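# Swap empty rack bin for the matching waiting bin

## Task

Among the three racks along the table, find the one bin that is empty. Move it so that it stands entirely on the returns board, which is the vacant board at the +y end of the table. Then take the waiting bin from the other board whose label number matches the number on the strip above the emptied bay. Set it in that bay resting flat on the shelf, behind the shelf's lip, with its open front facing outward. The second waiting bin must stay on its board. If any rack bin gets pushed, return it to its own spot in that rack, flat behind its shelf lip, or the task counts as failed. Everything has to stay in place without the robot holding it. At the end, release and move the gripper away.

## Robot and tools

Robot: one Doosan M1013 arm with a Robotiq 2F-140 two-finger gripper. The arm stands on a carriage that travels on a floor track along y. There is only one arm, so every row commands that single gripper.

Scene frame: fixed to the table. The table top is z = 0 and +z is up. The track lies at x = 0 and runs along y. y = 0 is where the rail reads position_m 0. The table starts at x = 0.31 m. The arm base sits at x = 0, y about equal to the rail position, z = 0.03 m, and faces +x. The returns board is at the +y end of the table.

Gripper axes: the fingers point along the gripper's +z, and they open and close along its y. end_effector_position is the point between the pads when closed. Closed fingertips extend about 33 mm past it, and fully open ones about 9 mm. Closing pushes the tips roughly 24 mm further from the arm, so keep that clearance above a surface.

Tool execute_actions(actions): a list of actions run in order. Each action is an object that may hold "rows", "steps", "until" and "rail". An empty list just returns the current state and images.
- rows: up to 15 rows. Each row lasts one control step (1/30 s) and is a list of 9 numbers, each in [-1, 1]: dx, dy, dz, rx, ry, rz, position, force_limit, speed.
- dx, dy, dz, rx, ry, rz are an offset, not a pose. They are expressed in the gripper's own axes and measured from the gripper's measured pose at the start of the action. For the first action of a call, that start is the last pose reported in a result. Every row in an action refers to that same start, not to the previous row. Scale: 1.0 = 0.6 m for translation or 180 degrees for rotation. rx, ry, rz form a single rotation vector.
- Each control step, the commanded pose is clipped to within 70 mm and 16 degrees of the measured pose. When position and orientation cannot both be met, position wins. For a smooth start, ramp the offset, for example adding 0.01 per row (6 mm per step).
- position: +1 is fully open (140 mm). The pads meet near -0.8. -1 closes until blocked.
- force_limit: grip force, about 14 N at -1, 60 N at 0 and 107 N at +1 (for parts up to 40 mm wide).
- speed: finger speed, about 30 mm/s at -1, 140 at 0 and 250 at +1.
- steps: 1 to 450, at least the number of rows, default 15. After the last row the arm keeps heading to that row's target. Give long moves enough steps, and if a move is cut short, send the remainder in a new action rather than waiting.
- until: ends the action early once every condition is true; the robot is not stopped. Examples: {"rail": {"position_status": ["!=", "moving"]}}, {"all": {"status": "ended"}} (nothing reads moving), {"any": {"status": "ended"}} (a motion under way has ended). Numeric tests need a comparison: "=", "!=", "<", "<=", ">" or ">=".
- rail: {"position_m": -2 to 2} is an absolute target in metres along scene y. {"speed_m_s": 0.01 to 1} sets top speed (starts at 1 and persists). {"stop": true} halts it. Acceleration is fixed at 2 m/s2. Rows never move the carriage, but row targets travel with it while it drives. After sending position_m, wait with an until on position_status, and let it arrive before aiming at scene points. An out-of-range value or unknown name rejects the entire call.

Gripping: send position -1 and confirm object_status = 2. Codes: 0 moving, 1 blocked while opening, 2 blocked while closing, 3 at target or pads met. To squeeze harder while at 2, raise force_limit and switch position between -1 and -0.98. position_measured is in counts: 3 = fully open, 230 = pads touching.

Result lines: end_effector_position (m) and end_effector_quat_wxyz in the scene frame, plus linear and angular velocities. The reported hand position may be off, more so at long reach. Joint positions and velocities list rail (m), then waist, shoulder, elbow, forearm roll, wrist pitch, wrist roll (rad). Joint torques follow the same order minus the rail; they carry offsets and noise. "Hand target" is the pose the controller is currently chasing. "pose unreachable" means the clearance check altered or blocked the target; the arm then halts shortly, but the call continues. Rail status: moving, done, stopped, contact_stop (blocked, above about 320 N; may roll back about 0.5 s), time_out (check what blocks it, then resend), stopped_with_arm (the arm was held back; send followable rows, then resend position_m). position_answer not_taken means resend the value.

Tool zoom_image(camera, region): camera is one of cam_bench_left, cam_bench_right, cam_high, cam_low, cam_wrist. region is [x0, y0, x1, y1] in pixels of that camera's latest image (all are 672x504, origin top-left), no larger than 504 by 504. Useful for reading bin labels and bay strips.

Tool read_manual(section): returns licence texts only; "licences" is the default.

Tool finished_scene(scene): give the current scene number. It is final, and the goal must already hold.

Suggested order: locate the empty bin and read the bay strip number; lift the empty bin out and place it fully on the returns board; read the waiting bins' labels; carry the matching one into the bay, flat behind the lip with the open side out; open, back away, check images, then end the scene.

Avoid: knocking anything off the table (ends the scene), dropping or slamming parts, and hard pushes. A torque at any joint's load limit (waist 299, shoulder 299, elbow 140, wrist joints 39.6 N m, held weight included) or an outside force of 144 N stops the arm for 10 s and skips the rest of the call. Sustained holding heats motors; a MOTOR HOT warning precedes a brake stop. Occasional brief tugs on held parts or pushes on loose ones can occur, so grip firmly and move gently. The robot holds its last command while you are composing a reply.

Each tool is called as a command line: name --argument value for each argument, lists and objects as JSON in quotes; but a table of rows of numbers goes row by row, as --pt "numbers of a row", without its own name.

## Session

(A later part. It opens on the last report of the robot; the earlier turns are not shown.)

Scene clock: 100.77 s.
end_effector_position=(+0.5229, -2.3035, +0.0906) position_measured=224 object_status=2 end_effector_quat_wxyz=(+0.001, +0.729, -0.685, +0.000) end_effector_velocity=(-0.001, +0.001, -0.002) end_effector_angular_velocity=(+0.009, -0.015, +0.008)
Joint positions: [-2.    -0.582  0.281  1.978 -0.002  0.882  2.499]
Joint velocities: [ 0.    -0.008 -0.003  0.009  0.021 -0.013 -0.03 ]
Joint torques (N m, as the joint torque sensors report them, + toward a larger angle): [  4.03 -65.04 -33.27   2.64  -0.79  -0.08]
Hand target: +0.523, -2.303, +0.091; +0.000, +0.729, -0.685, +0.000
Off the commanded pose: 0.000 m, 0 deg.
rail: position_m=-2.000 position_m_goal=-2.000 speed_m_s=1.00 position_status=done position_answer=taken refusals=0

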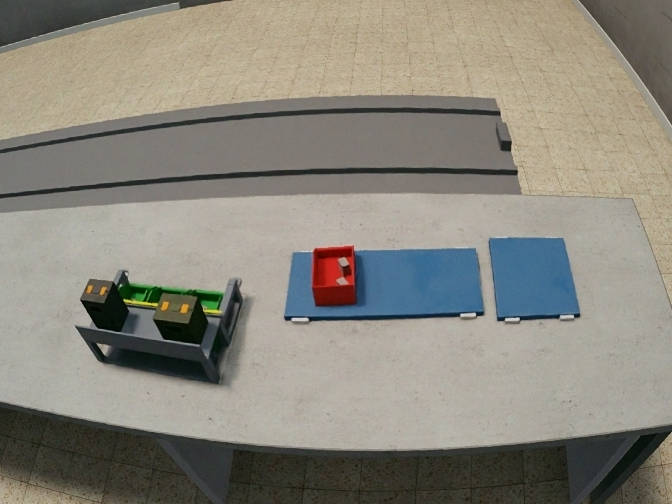

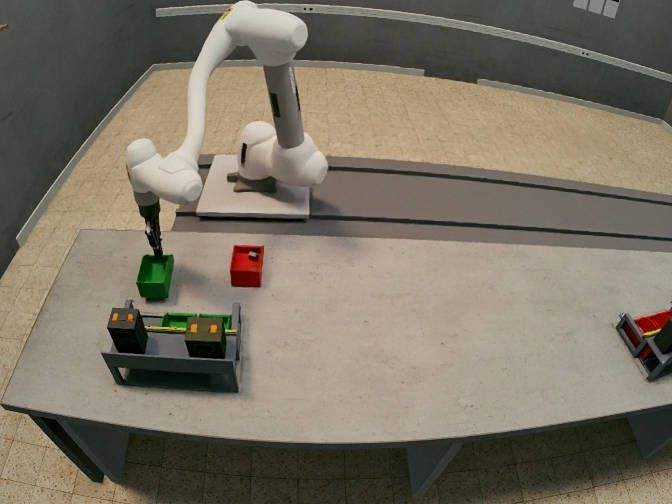

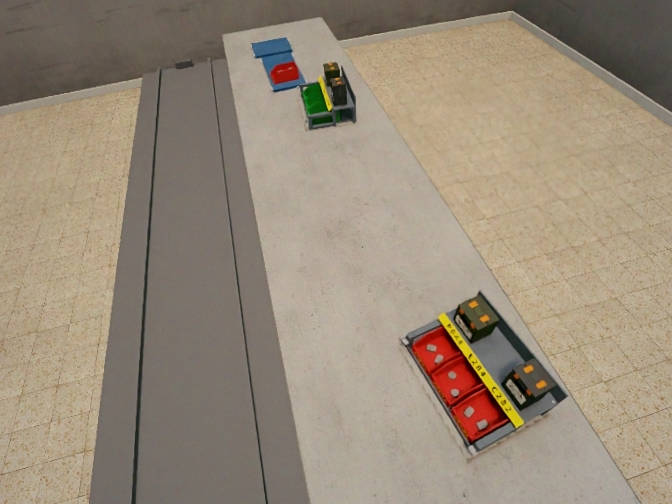

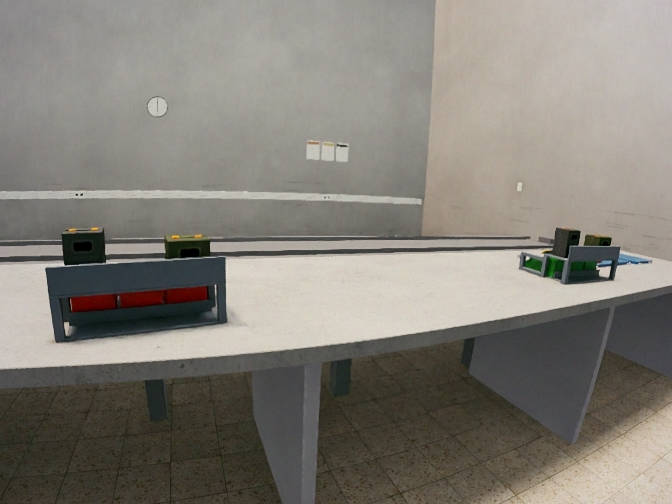

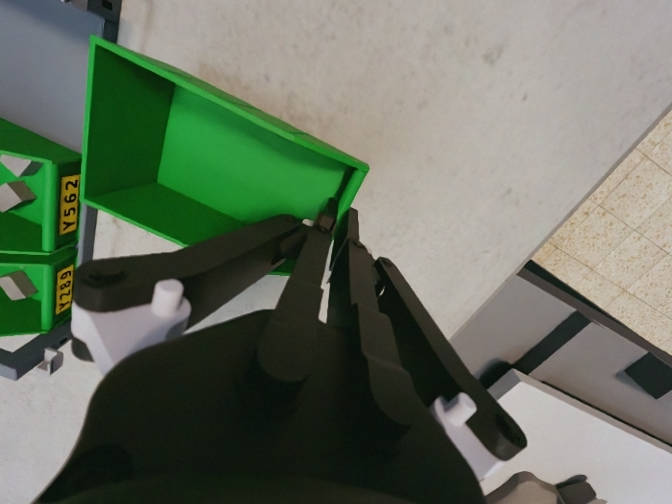

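execute_actions --actions '[{"rows": [[0.004,0,0.002,0,0,0,-1,0.65,0],[0.01,0,0.004,0,0,0,-1,0.65,0],[0.018,0,0.006,0,0,0,-1,0.65,0],[0.027,0,0.008,0,0,0,-1,0.65,0],[0.037,0,0.01,0,0,0,-1,0.65,0],[0.047,0,0.012,0,0,0,-1,0.65,0],[0.057,0,0.014,0,0,0,-1,0.65,0],[0.067,0,0.016,0,0,0,-1,0.65,0],[0.077,0,0.018,0,0,0,-1,0.65,0],[0.087,0,0.02,0,0,0,-1,0.65,0],[0.097,0,0.022,0,0,0,-1,0.65,0],[0.107,0,0.024,0,0,0,-1,0.65,0],[0.117,0,0.026,0,0,0,-1,0.65,0],[0.127,0,0.028,0,0,0,-1,0.65,0],[0.137,0,0.03,0,0,0,-1,0.65,0]], "steps": 22}, {"rows": [[0.005,0,0.0,0,0,0,-1,0.65,0],[0.012,0,0.001,0,0,0,-1,0.65,0],[0.02,0,0.002,0,0,0,-1,0.65,0],[0.03,0,0.003,0,0,0,-1,0.65,0],[0.04,0,0.004,0,0,0,-1,0.65,0],[0.05,0,0.005,0,0,0,-1,0.65,0],[0.06,0,0.006,0,0,0,-1,0.65,0],[0.07,0,0.008,0,0,0,-1,0.65,0],[0.08,0,0.01,0,0,0,-1,0.65,0],[0.09,0,0.013,0,0,0,-1,0.65,0],[0.098,0,0.016,0,0,0,-1,0.65,0],[0.104,0,0.019,0,0,0,-1,0.65,0],[0.108,0,0.022,0,0,0,-1,0.65,0],[0.11,0,0.025,0,0,0,-1,0.65,0],[0.11,0,0.028,0,0,0,-1,0.65,0]], "steps": 22}, {"rows": [[0,0,0,0,0,0,-0.3,0.65,0]], "steps": 10}, {"rows": [[0,0,-0.03,0,0,0,-0.3,0.65,0],[0,0,-0.06,0,0,0,-0.3,0.65,0],[0,0,-0.09,0,0,0,-0.3,0.65,0],[-0.02,0,-0.12,0,0,0,-0.3,0.65,0],[-0.06,0,-0.14,0,0,0,-0.3,0.65,0]], "steps": 10}]'

Scene clock: 120.07 s.
end_effector_position=(+0.5318, -2.4508, +0.0597) position_measured=224 object_status=2 end_effector_quat_wxyz=(+0.001, +0.729, -0.685, +0.001) end_effector_velocity=(+0.000, -0.000, +0.000) end_effector_angular_velocity=(-0.000, -0.000, -0.000)
Joint positions: [-2.    -0.752  0.436  1.817 -0.003  0.887  2.33 ]
Joint velocities: [ 0. -0. -0. -0.  0. -0. -0.]
Joint torques (N m, as the joint torque sensors report them, + toward a larger angle): [  1.52 -58.39 -25.65   2.21  -2.8    0.13]
Hand target: +0.532, -2.451, +0.060; +0.001, +0.729, -0.685, +0.001
Off the commanded pose: 0.004 m, 0 deg.
FORCE FAULT: contact force on the arm reached its limit, and the arm stopped for 10 seconds. The contact can be on any part of the arm, not only on its tool. The arm's remaining commands of this call were not run. The arm holds still and accepts commands again. Move the arm away from the contact; if what it grips holds it there, let go first. Pushing or pulling that hard again can fault the arm again.
rail: position_m=-2.000 position_m_goal=-2.000 speed_m_s=1.00 position_status=done position_answer=taken refusals=0

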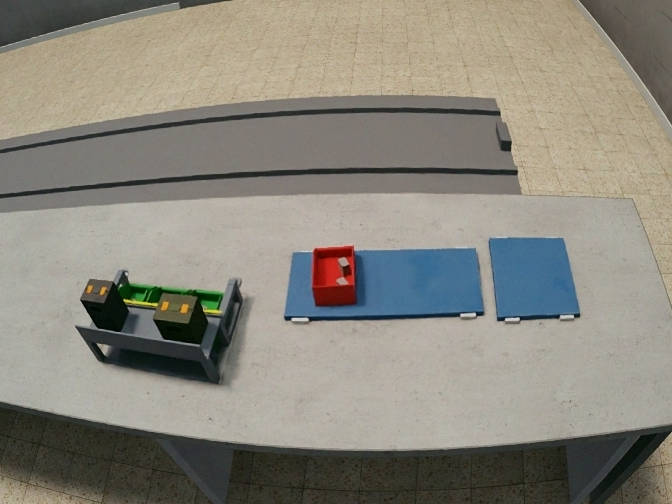

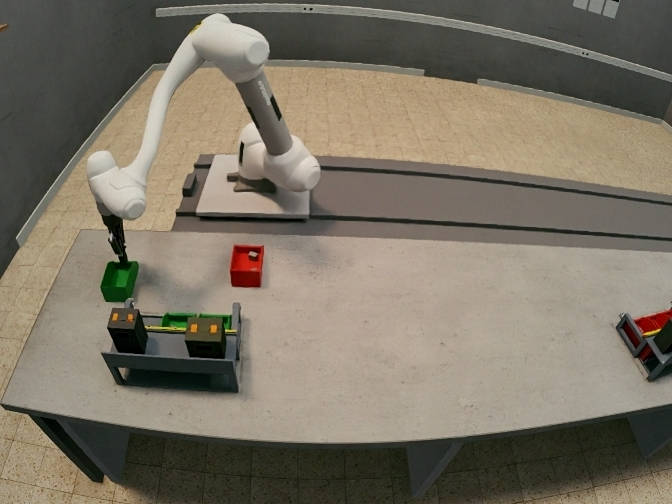

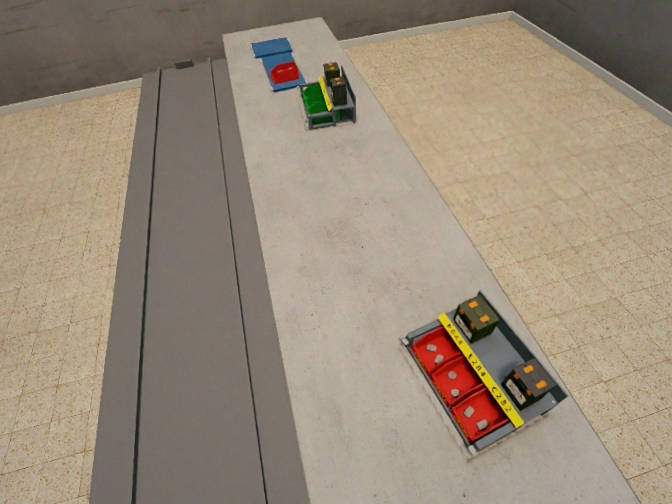

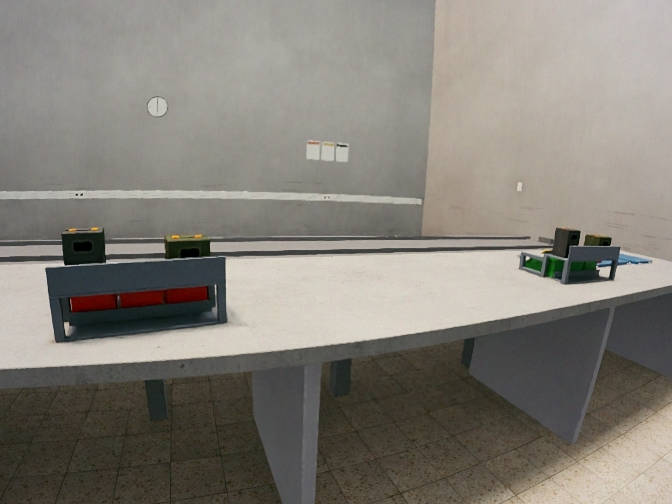

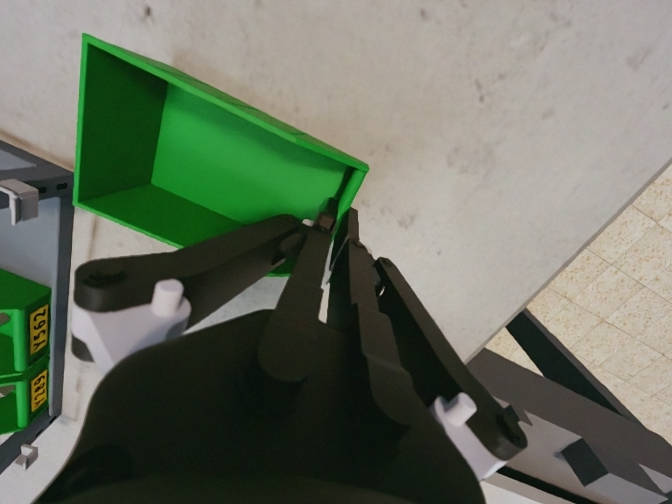

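execute_actions --actions '[{"rows": [[0,0,0,0,0,0,-0.3,0.65,0]], "steps": 10}, {"rows": [[0,0,-0.03,0,0,0,-0.3,0.65,0],[0,0,-0.06,0,0,0,-0.3,0.65,0],[0,0,-0.09,0,0,0,-0.3,0.65,0],[-0.03,0,-0.12,0,0,0,-0.3,0.65,0],[-0.08,0.01,-0.135,0,0,0,-0.3,0.65,0],[-0.16,0.02,-0.135,0,0,0,-0.3,0.65,0],[-0.787,0.104,-0.135,0,0,0.02,-0.3,0.65,0]], "steps": 40}]'

Scene clock: 125.93 s.
end_effector_position=(+0.4394, -1.9886, +0.1387) position_measured=167 object_status=3 end_effector_quat_wxyz=(-0.002, +0.707, -0.707, -0.002) end_effector_velocity=(+0.013, +0.138, +0.025) end_effector_angular_velocity=(-0.087, +0.005, -0.004)
Joint positions: [-2.    -0.056 -0.02   2.225  0.006  0.936  3.081]
Joint velocities: [ 0.     0.382  0.    -0.056 -0.109  0.053  0.451]
Joint torques (N m, as the joint torque sensors report them, + toward a larger angle): [-11.76 -21.74 -39.14   2.66  -0.58   0.29]
Hand target: +0.441, -1.983, +0.140; +0.000, +0.707, -0.707, +0.001
Off the commanded pose: 0.005 m, 0 deg.
rail: position_m=-2.000 position_m_goal=-2.000 speed_m_s=1.00 position_status=done position_answer=taken refusals=0

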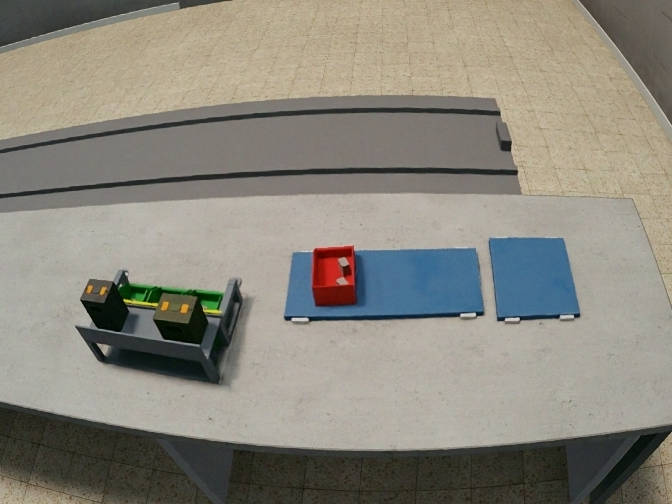

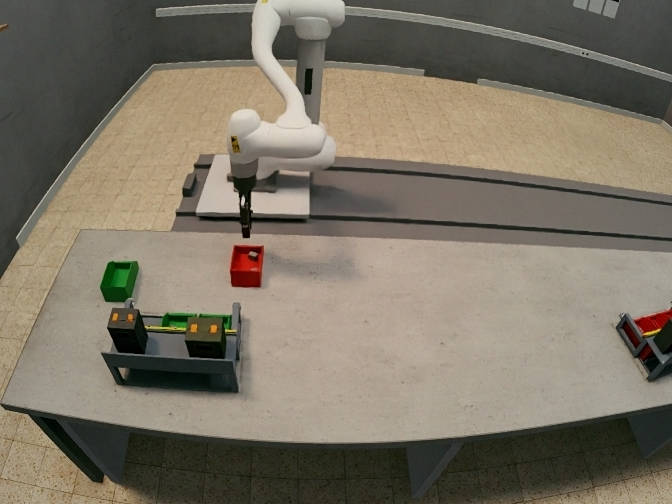

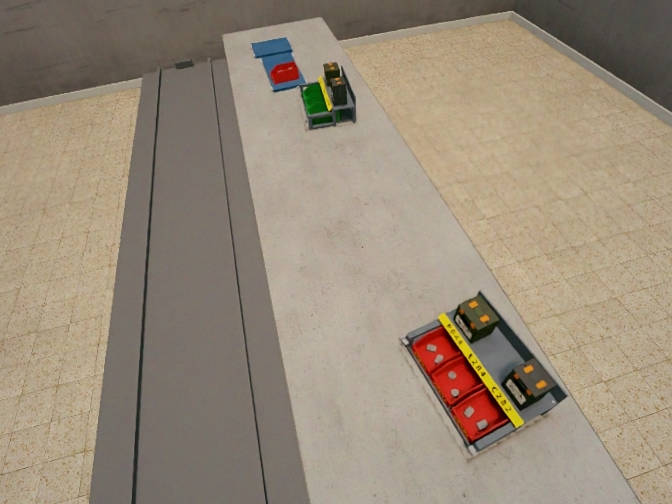

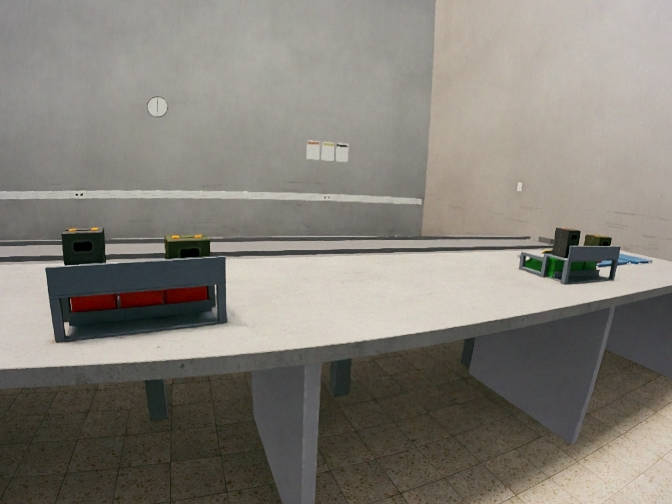

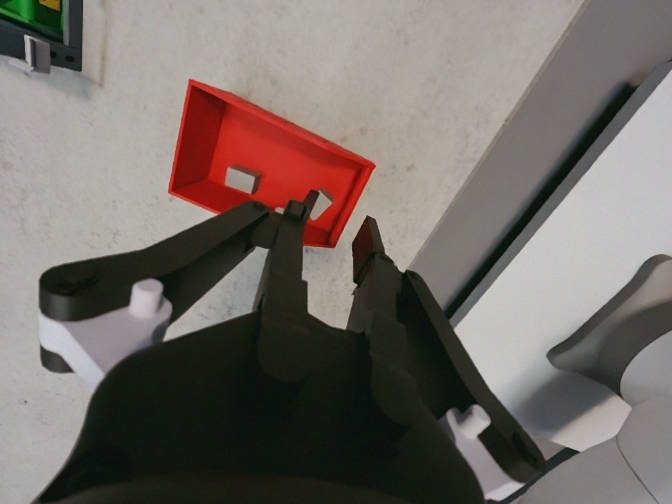

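execute_actions --actions '[{"rows": [[-0.008,0.022,0.02,0,0,0,-0.3,0.8,0],[-0.008,0.022,0.04,0,0,0,-0.3,0.8,0],[-0.008,0.022,0.06,0,0,0,-0.3,0.8,0],[-0.008,0.022,0.08,0,0,0,-0.3,0.8,0],[-0.008,0.022,0.09,0,0,0,-0.3,0.8,0]], "steps": 16}]'

Scene clock: 130.03 s.
end_effector_position=(+0.4262, -1.9834, +0.0847) position_measured=167 object_status=3 end_effector_quat_wxyz=(-0.002, +0.707, -0.707, -0.002) end_effector_velocity=(-0.000, -0.000, -0.001) end_effector_angular_velocity=(+0.000, +0.001, -0.000)
Joint positions: [-2.    -0.046  0.031  2.299  0.007  0.811  3.09 ]
Joint velocities: [ 0.    -0.     0.001  0.     0.    -0.001 -0.   ]
Joint torques (N m, as the joint torque sensors report them, + toward a larger angle): [  3.55 -37.02 -32.05   2.53  -0.39   0.16]
Hand target: +0.426, -1.983, +0.085; -0.002, +0.707, -0.707, -0.002
Off the commanded pose: 0.000 m, 0 deg.
rail: position_m=-2.000 position_m_goal=-2.000 speed_m_s=1.00 position_status=done position_answer=taken refusals=0

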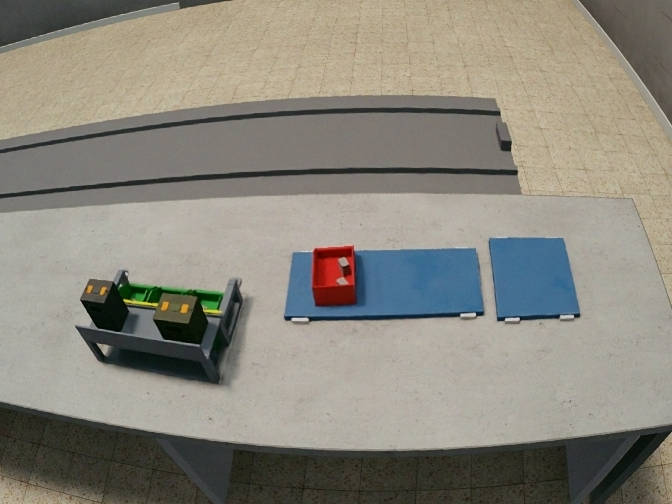

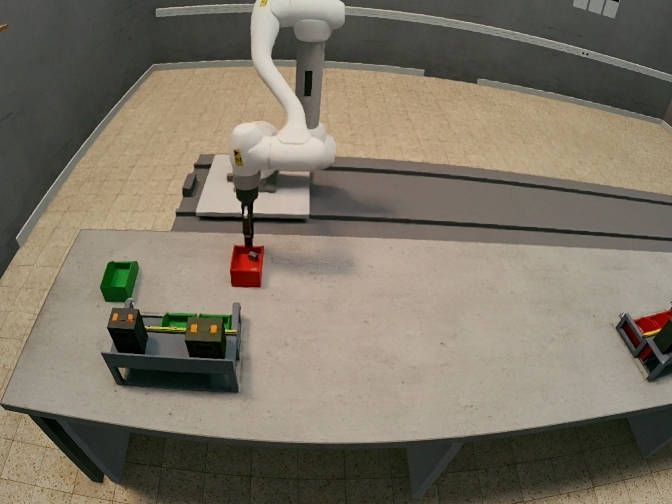

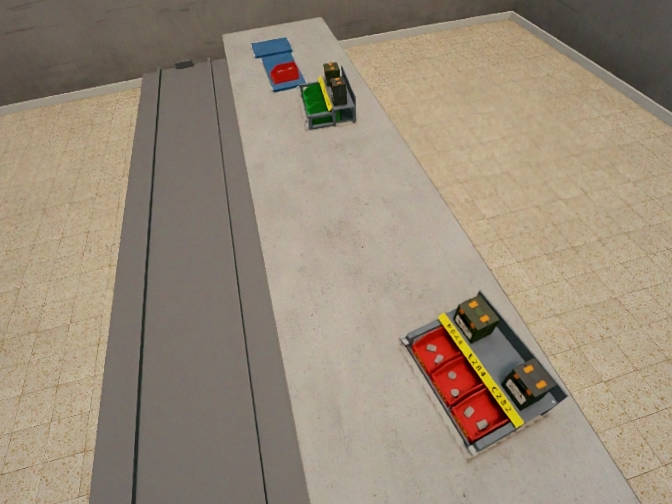

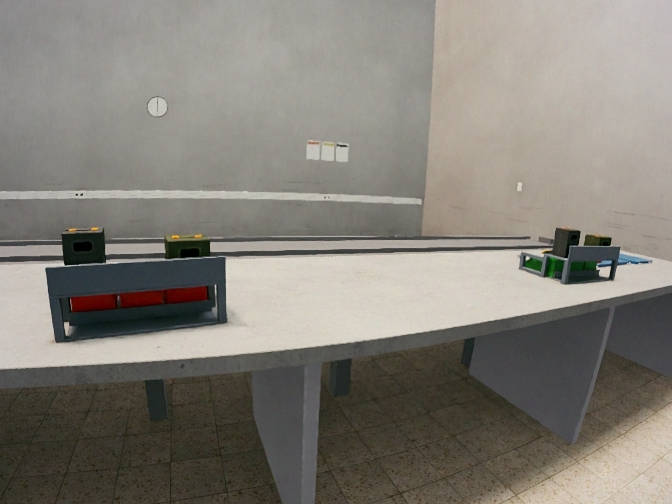

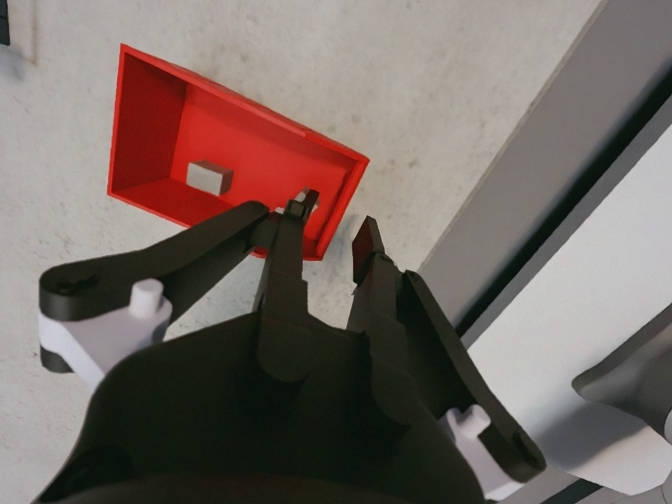

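execute_actions --actions '[{"rows": [[0,0,0,0,0,0,-0.55,0.8,0],[0,0,0,0,0,0,-0.55,0.8,0],[0,0,0.005,0,0,0,-0.55,0.8,0],[0,0,0.012,0,0,0,-0.55,0.8,0],[0,0,0.02,0,0,0,-0.55,0.8,0],[0,0,0.03,0,0,0,-0.55,0.8,0],[0,0,0.038,0,0,0,-0.55,0.8,0],[0,0,0.044,0,0,0,-0.55,0.8,0]], "steps": 17}, {"rows": [[0,0,0,0,0,0,-1,0.8,0]], "steps": 12}]'

Scene clock: 134.20 s.
end_effector_position=(+0.4262, -1.9833, +0.0583) position_measured=224 object_status=0 end_effector_quat_wxyz=(-0.002, +0.707, -0.707, -0.002) end_effector_velocity=(+0.000, -0.000, +0.000) end_effector_angular_velocity=(-0.000, -0.000, -0.000)
Joint positions: [-2.    -0.046  0.072  2.322  0.008  0.747  3.09 ]
Joint velocities: [ 0. -0.  0. -0. -0. -0.  0.]
Joint torques (N m, as the joint torque sensors report them, + toward a larger angle): [  2.56 -24.54 -18.98   2.16  -1.15  -0.01]
Hand target: +0.426, -1.983, +0.058; -0.002, +0.707, -0.707, -0.002
Off the commanded pose: 0.000 m, 0 deg.
rail: position_m=-2.000 position_m_goal=-2.000 speed_m_s=1.00 position_status=done position_answer=taken refusals=0

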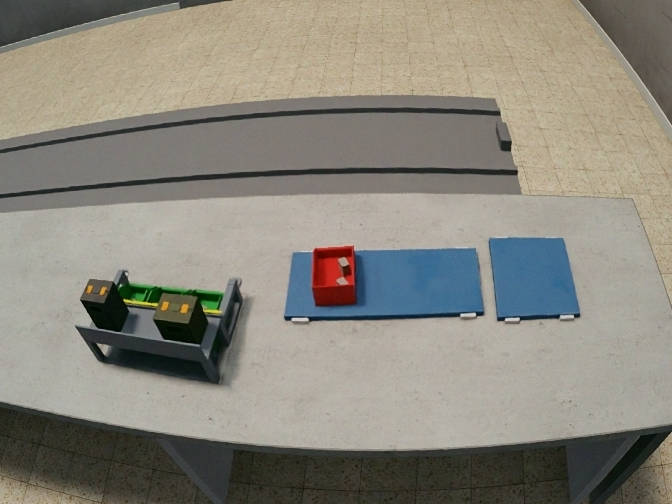

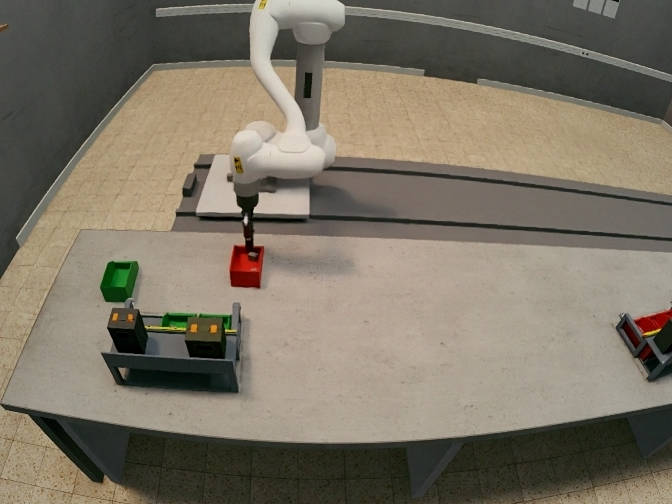

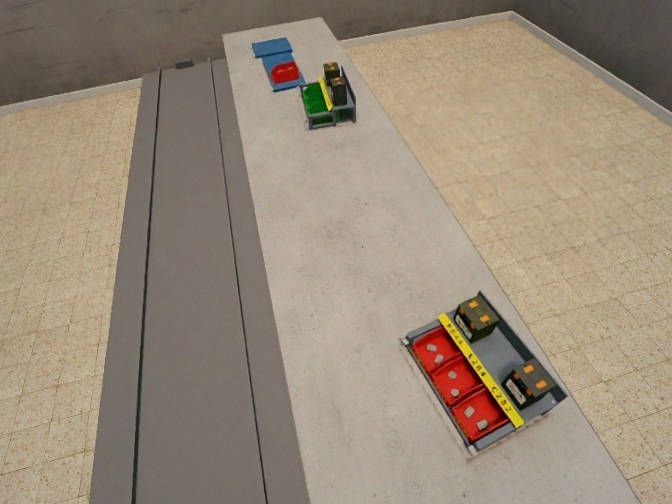

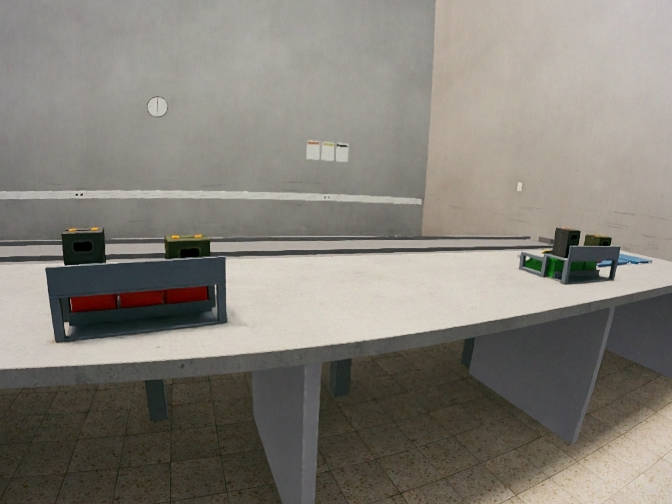

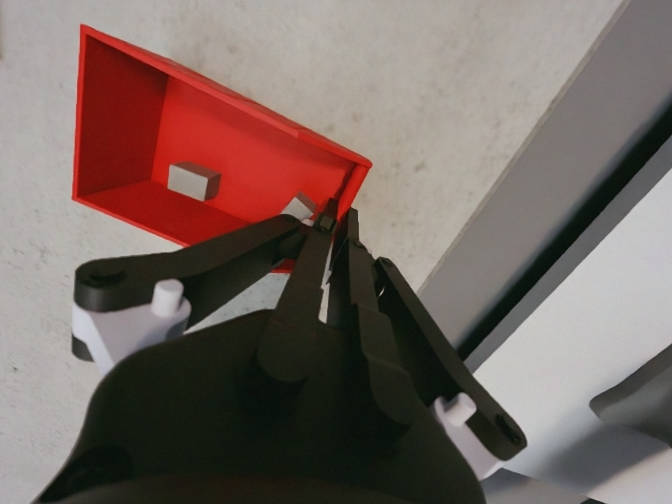

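execute_actions --actions '[{"rows": [[0,0,-0.003,0,0,0,-1,0.8,0],[0,0,-0.007,0,0,0,-1,0.8,0],[0,0,-0.012,0,0,0,-1,0.8,0],[0.003,-0.001,-0.018,0,0,0,-1,0.8,0],[0.008,-0.003,-0.024,0,0,0,-1,0.8,0],[0.015,-0.006,-0.03,0,0,0,-1,0.8,0],[0.023,-0.01,-0.036,0,0,0,-1,0.8,0],[0.032,-0.014,-0.041,0,0,0,-1,0.8,0],[0.042,-0.018,-0.046,0,0,0,-1,0.8,0],[0.052,-0.022,-0.05,0,0,0,-1,0.8,0],[0.062,-0.026,-0.053,0,0,0,-1,0.8,0],[0.072,-0.03,-0.056,0,0,0,-1,0.8,0],[0.082,-0.034,-0.059,0,0,0,-1,0.8,0],[0.092,-0.038,-0.062,0,0,0,-1,0.8,0],[0.102,-0.042,-0.065,0,0,0,-1,0.8,0]], "steps": 15}, {"rows": [[0.035,-0.015,-0.01,0,0,0,-1,0.8,0],[0.045,-0.019,-0.012,0,0,0,-1,0.8,0],[0.055,-0.023,-0.014,0,0,0,-1,0.8,0],[0.065,-0.027,-0.016,0,0,0,-1,0.8,0],[0.075,-0.031,-0.018,0,0,0,-1,0.8,0],[0.085,-0.035,-0.02,0,0,0,-1,0.8,0],[0.095,-0.039,-0.022,0,0,0,-1,0.8,0],[0.105,-0.043,-0.024,0,0,0,-1,0.8,0],[0.115,-0.047,-0.026,0,0,0,-1,0.8,0],[0.125,-0.051,-0.028,0,0,0,-1,0.8,0],[0.135,-0.055,-0.03,0,0,0,-1,0.8,0],[0.145,-0.059,-0.032,0,0,0,-1,0.8,0],[0.155,-0.063,-0.034,0,0,0,-1,0.8,0],[0.165,-0.067,-0.036,0,0,0,-1,0.8,0],[0.175,-0.071,-0.038,0,0,0,-1,0.8,0]], "steps": 15}, {"rows": [[0.035,-0.015,-0.005,0,0,0,-1,0.8,0],[0.045,-0.019,-0.005,0,0,0,-1,0.8,0],[0.055,-0.023,-0.005,0,0,0,-1,0.8,0],[0.065,-0.027,-0.005,0,0,0,-1,0.8,0],[0.075,-0.031,-0.005,0,0,0,-1,0.8,0],[0.085,-0.035,-0.005,0,0,0,-1,0.8,0],[0.095,-0.039,-0.005,0,0,0,-1,0.8,0],[0.105,-0.043,-0.005,0,0,0,-1,0.8,0],[0.115,-0.047,-0.005,0,0,0,-1,0.8,0],[0.125,-0.051,-0.005,0,0,0,-1,0.8,0],[0.135,-0.055,-0.005,0,0,0,-1,0.8,0],[0.145,-0.059,-0.005,0,0,0,-1,0.8,0],[0.155,-0.063,-0.005,0,0,0,-1,0.8,0],[0.165,-0.067,-0.005,0,0,0,-1,0.8,0],[0.175,-0.071,-0.005,0,0,0,-1,0.8,0]], "steps": 15}, {"rows": [[0.035,-0.015,0,0,0,0,-1,0.8,0],[0.045,-0.019,0,0,0,0,-1,0.8,0],[0.055,-0.023,0,0,0,0,-1,0.8,0],[0.065,-0.027,0,0,0,0,-1,0.8,0],[0.075,-0.031,0,0,0,0,-1,0.8,0],[0.085,-0.035,0,0,0,0,-1,0.8,0],[0.095,-0.039,0,0,0,0,-1,0.8,0],[0.105,-0.043,0,0,0,0,-1,0.8,0],[0.113,-0.047,0,0,0,0,-1,0.8,0],[0.12,-0.05,0,0,0,0,-1,0.8,0],[0.125,-0.052,0,0,0,0,-1,0.8,0]], "steps": 20}]'

Scene clock: 150.80 s.
end_effector_position=(+0.5456, -2.2805, +0.1139) position_measured=224 object_status=2 end_effector_quat_wxyz=(-0.001, +0.707, -0.707, +0.000) end_effector_velocity=(+0.000, -0.000, -0.000) end_effector_angular_velocity=(+0.001, -0.000, -0.000)
Joint positions: [-2.    -0.531  0.267  1.944  0.001  0.929  2.61 ]
Joint velocities: [ 0.    -0.     0.001 -0.001  0.001  0.    -0.   ]
Joint torques (N m, as the joint torque sensors report them, + toward a larger angle): [  2.96 -64.48 -37.37   2.97  -0.72   0.15]
Hand target: +0.546, -2.280, +0.114; -0.001, +0.707, -0.707, +0.000
Off the commanded pose: 0.000 m, 0 deg.
rail: position_m=-2.000 position_m_goal=-2.000 speed_m_s=1.00 position_status=done position_answer=taken refusals=0

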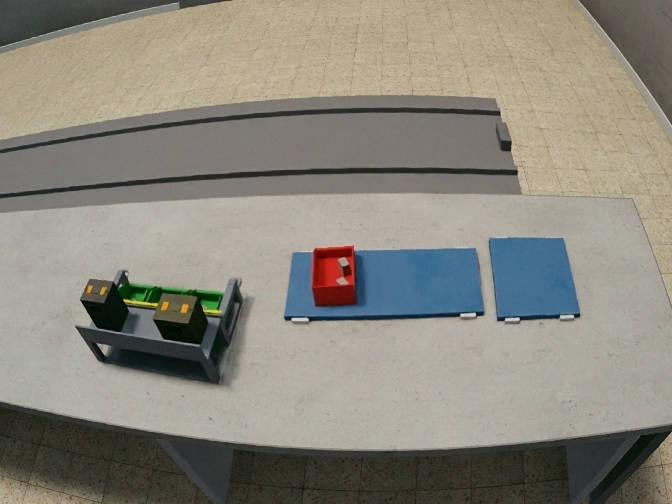

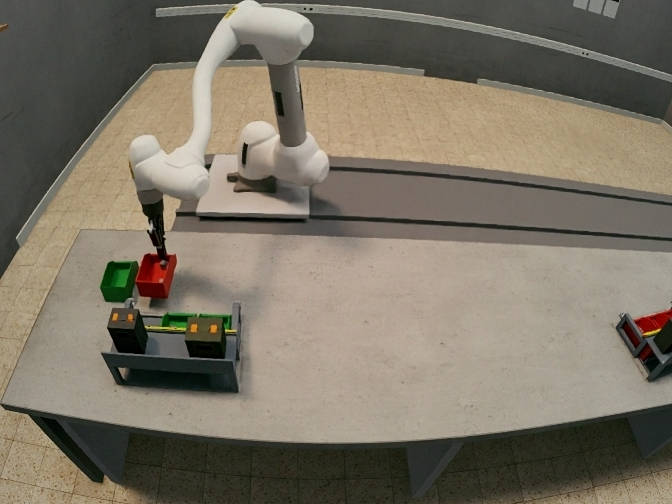

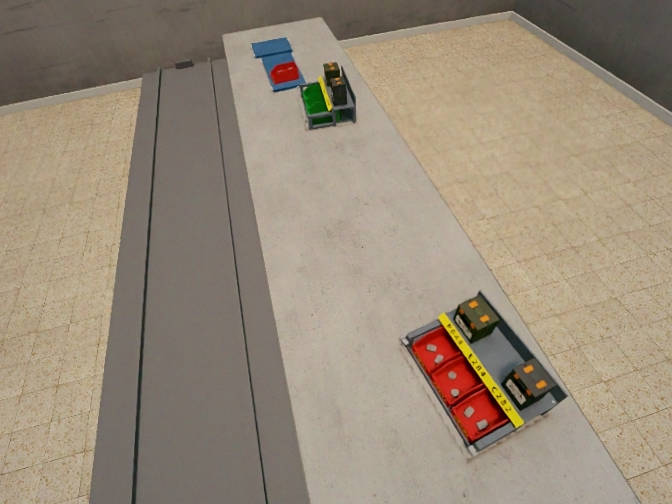

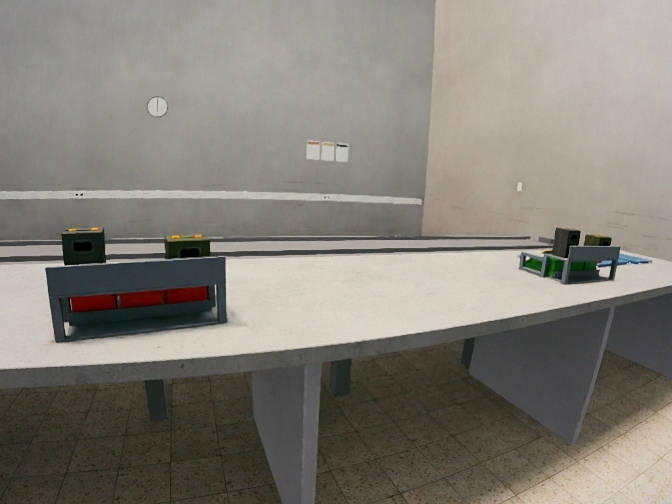

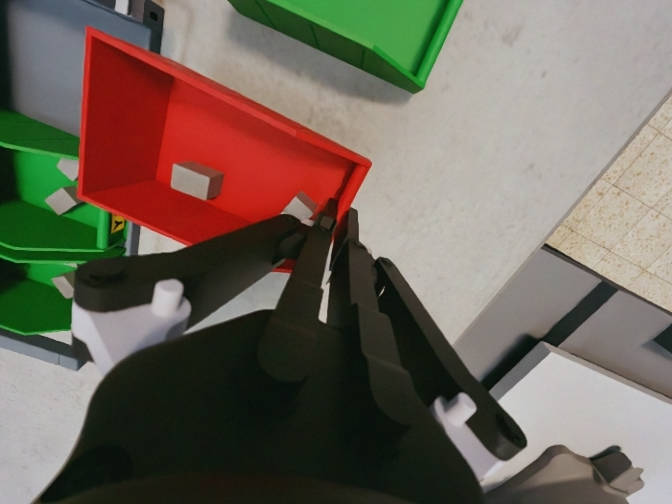

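execute_actions --actions '[{"rows": [[0.004,-0.003,0,-0.004,0,-0.003,-1,0.8,0],[0.008,-0.006,0,-0.009,0,-0.006,-1,0.8,0],[0.013,-0.01,0,-0.015,0,-0.009,-1,0.8,0],[0.018,-0.014,0,-0.021,0,-0.013,-1,0.8,0],[0.023,-0.018,0,-0.027,0,-0.017,-1,0.8,0],[0.028,-0.022,0,-0.033,0,-0.02,-1,0.8,0]], "steps": 16}, {"rows": [[0,-0.005,0,0,0,0,-1,0.8,0],[0,-0.012,0,0,0,0,-1,0.8,0],[0,-0.02,0,0,0,0,-1,0.8,0],[0,-0.03,0.001,0,0,0,-1,0.8,0],[0,-0.04,0.001,0,0,0,-1,0.8,0],[0,-0.05,0.001,0,0,0,-1,0.8,0],[0,-0.06,0.001,0,0,0,-1,0.8,0],[0,-0.07,0.002,0,0,0,-1,0.8,0],[0,-0.08,0.002,0,0,0,-1,0.8,0],[0,-0.09,0.002,0,0,0,-1,0.8,0],[0,-0.1,0.002,0,0,0,-1,0.8,0],[0,-0.11,0.002,0,0,0,-1,0.8,0],[0,-0.12,0.003,0,0,0,-1,0.8,0],[0,-0.13,0.003,0,0,0,-1,0.8,0],[0,-0.14,0.003,0,0,0,-1,0.8,0]], "steps": 22}]'

Scene clock: 157.97 s.
end_effector_position=(+0.6419, -2.2921, +0.1034) position_measured=224 object_status=2 end_effector_quat_wxyz=(+0.036, +0.728, -0.684, -0.036) end_effector_velocity=(+0.002, -0.000, -0.000) end_effector_angular_velocity=(+0.000, +0.001, -0.001)
Joint positions: [-2.    -0.454  0.447  1.706 -0.053  1.08   2.653]
Joint velocities: [ 0.     0.001  0.003 -0.004 -0.     0.002  0.001]
Joint torques (N m, as the joint torque sensors report them, + toward a larger angle): [  4.02 -83.63 -37.59   2.92  -0.57   0.18]
Hand target: +0.642, -2.292, +0.103; +0.036, +0.728, -0.684, -0.036
Off the commanded pose: 0.000 m, 0 deg.
rail: position_m=-2.000 position_m_goal=-2.000 speed_m_s=1.00 position_status=done position_answer=taken refusals=0

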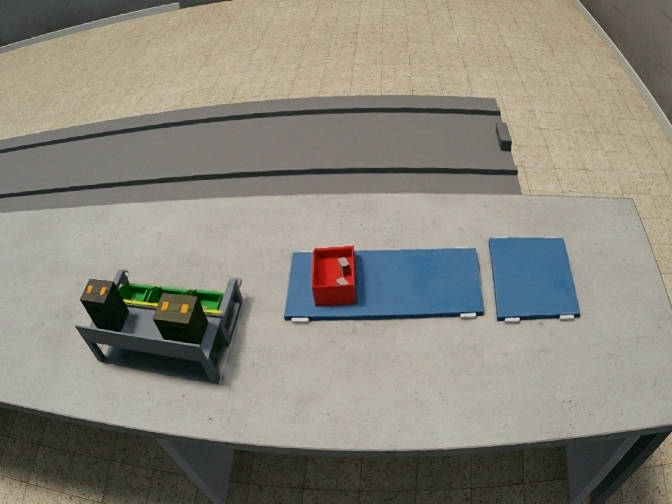

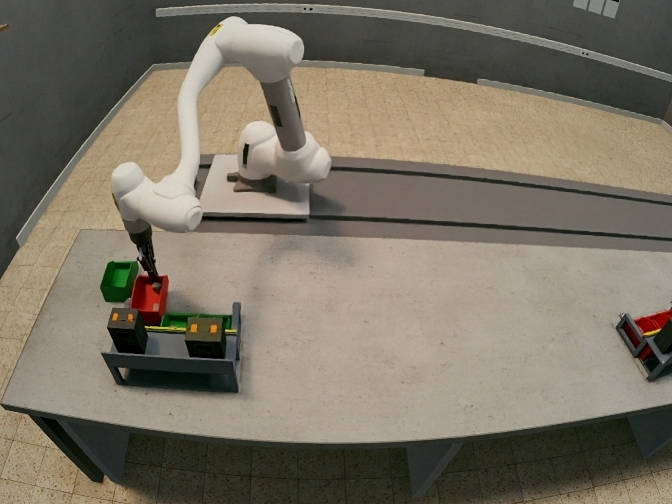

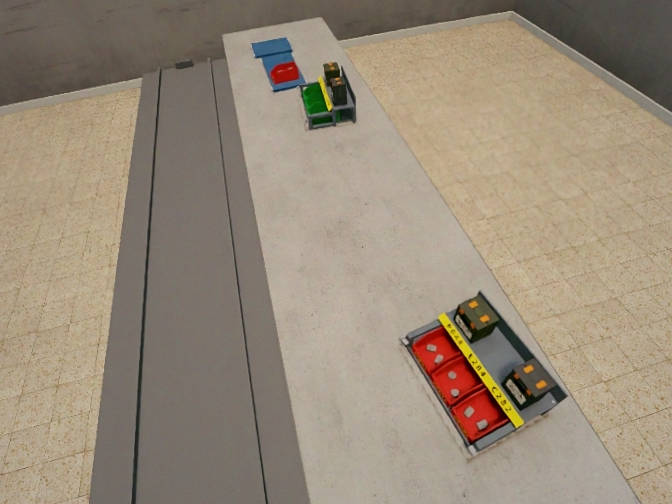

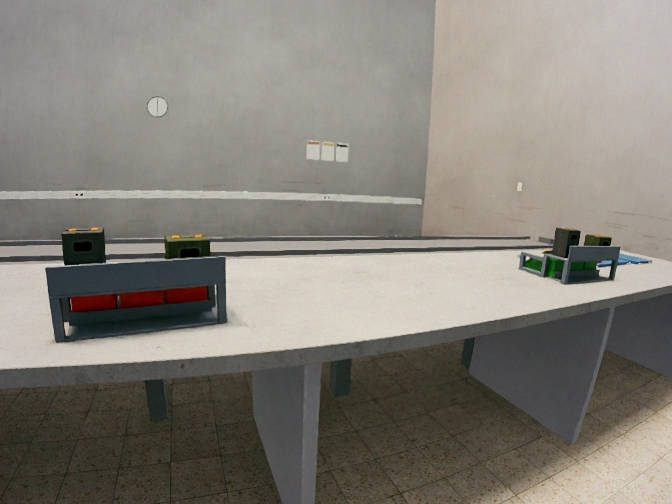

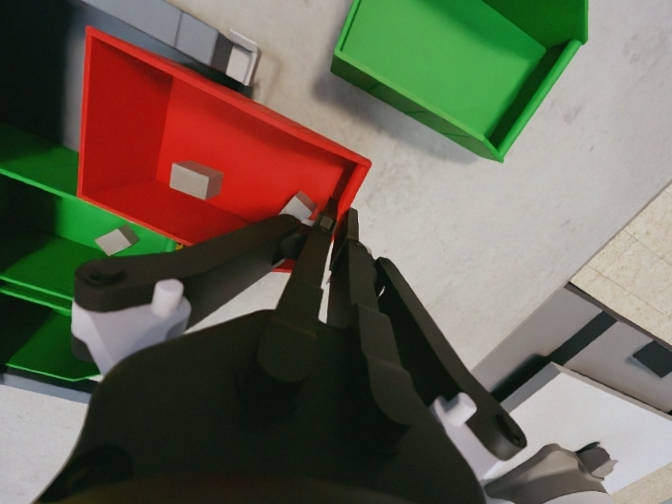

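execute_actions --actions '[{"rows": [[0,-0.005,0,0,0,0,-1,0.8,0],[0,-0.012,0,0,0,0,-1,0.8,0],[0,-0.02,0,0,0,0,-1,0.8,0],[0,-0.03,0.001,0,0,0,-1,0.8,0],[0,-0.04,0.001,0,0,0,-1,0.8,0],[0,-0.05,0.001,0,0,0,-1,0.8,0],[0,-0.06,0.001,0,0,0,-1,0.8,0],[0,-0.07,0.002,0,0,0,-1,0.8,0],[0,-0.08,0.002,0,0,0,-1,0.8,0],[0,-0.09,0.002,0,0,0,-1,0.8,0],[0,-0.1,0.002,0,0,0,-1,0.8,0],[0,-0.11,0.002,0,0,0,-1,0.8,0],[0,-0.12,0.003,0,0,0,-1,0.8,0],[0,-0.13,0.003,0,0,0,-1,0.8,0],[0,-0.14,0.003,0,0,0,-1,0.8,0]], "steps": 22}]'

Scene clock: 162.33 s.
end_effector_position=(+0.7250, -2.2870, +0.0930) position_measured=224 object_status=2 end_effector_quat_wxyz=(+0.036, +0.728, -0.684, -0.036) end_effector_velocity=(+0.002, -0.000, -0.000) end_effector_angular_velocity=(+0.000, +0.001, -0.001)
Joint positions: [-2.    -0.403  0.559  1.545 -0.047  1.13   2.698]
Joint velocities: [ 0.     0.     0.003 -0.005 -0.     0.003  0.001]
Joint torques (N m, as the joint torque sensors report them, + toward a larger angle): [  2.28 -92.88 -38.73   3.11  -0.55  -0.13]
Hand target: +0.725, -2.287, +0.093; +0.036, +0.728, -0.684, -0.036
Off the commanded pose: 0.000 m, 0 deg.
rail: position_m=-2.000 position_m_goal=-2.000 speed_m_s=1.00 position_status=done position_answer=taken refusals=0

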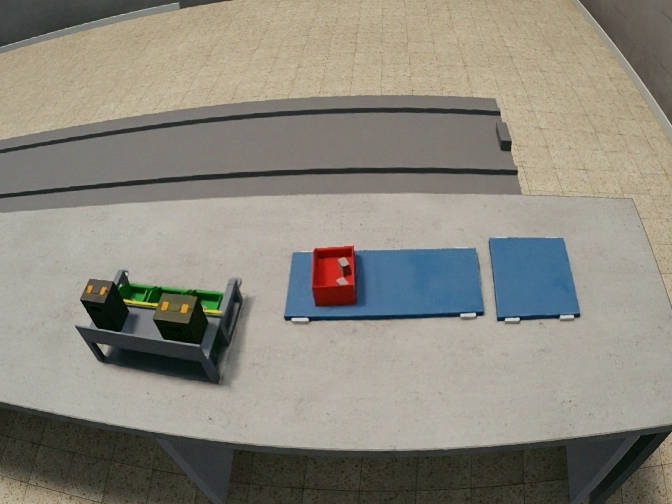

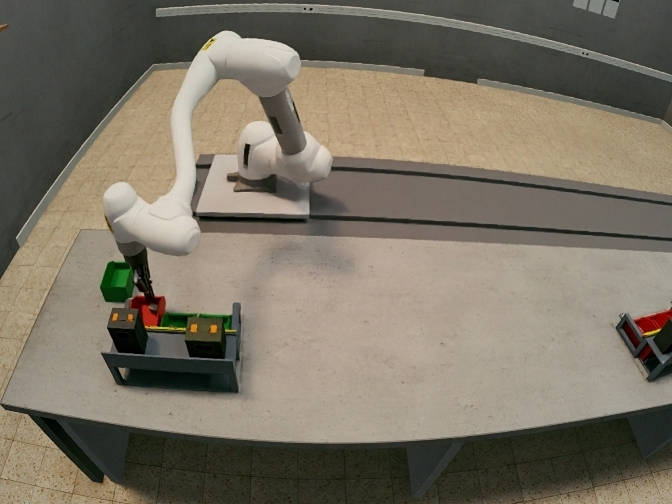

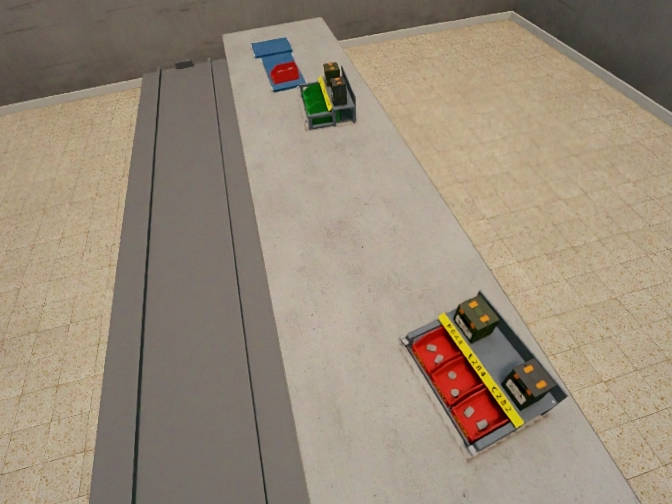

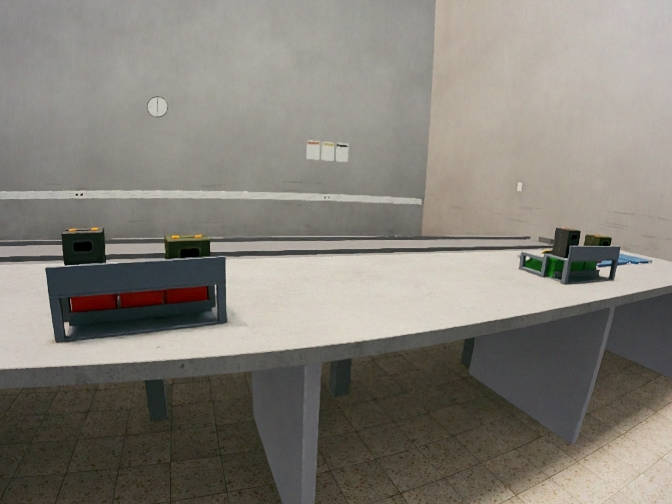

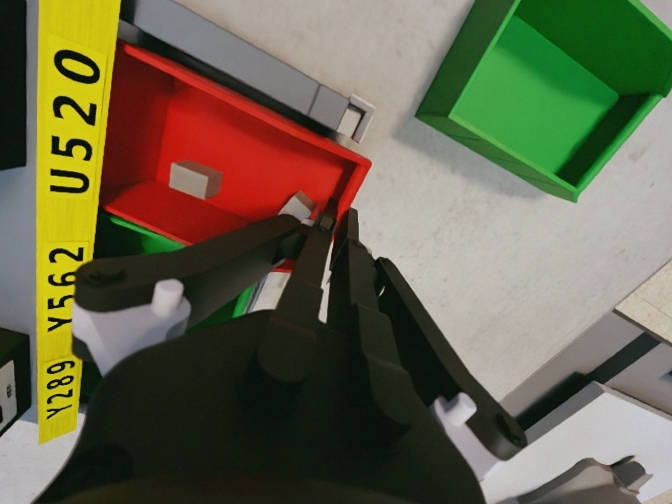

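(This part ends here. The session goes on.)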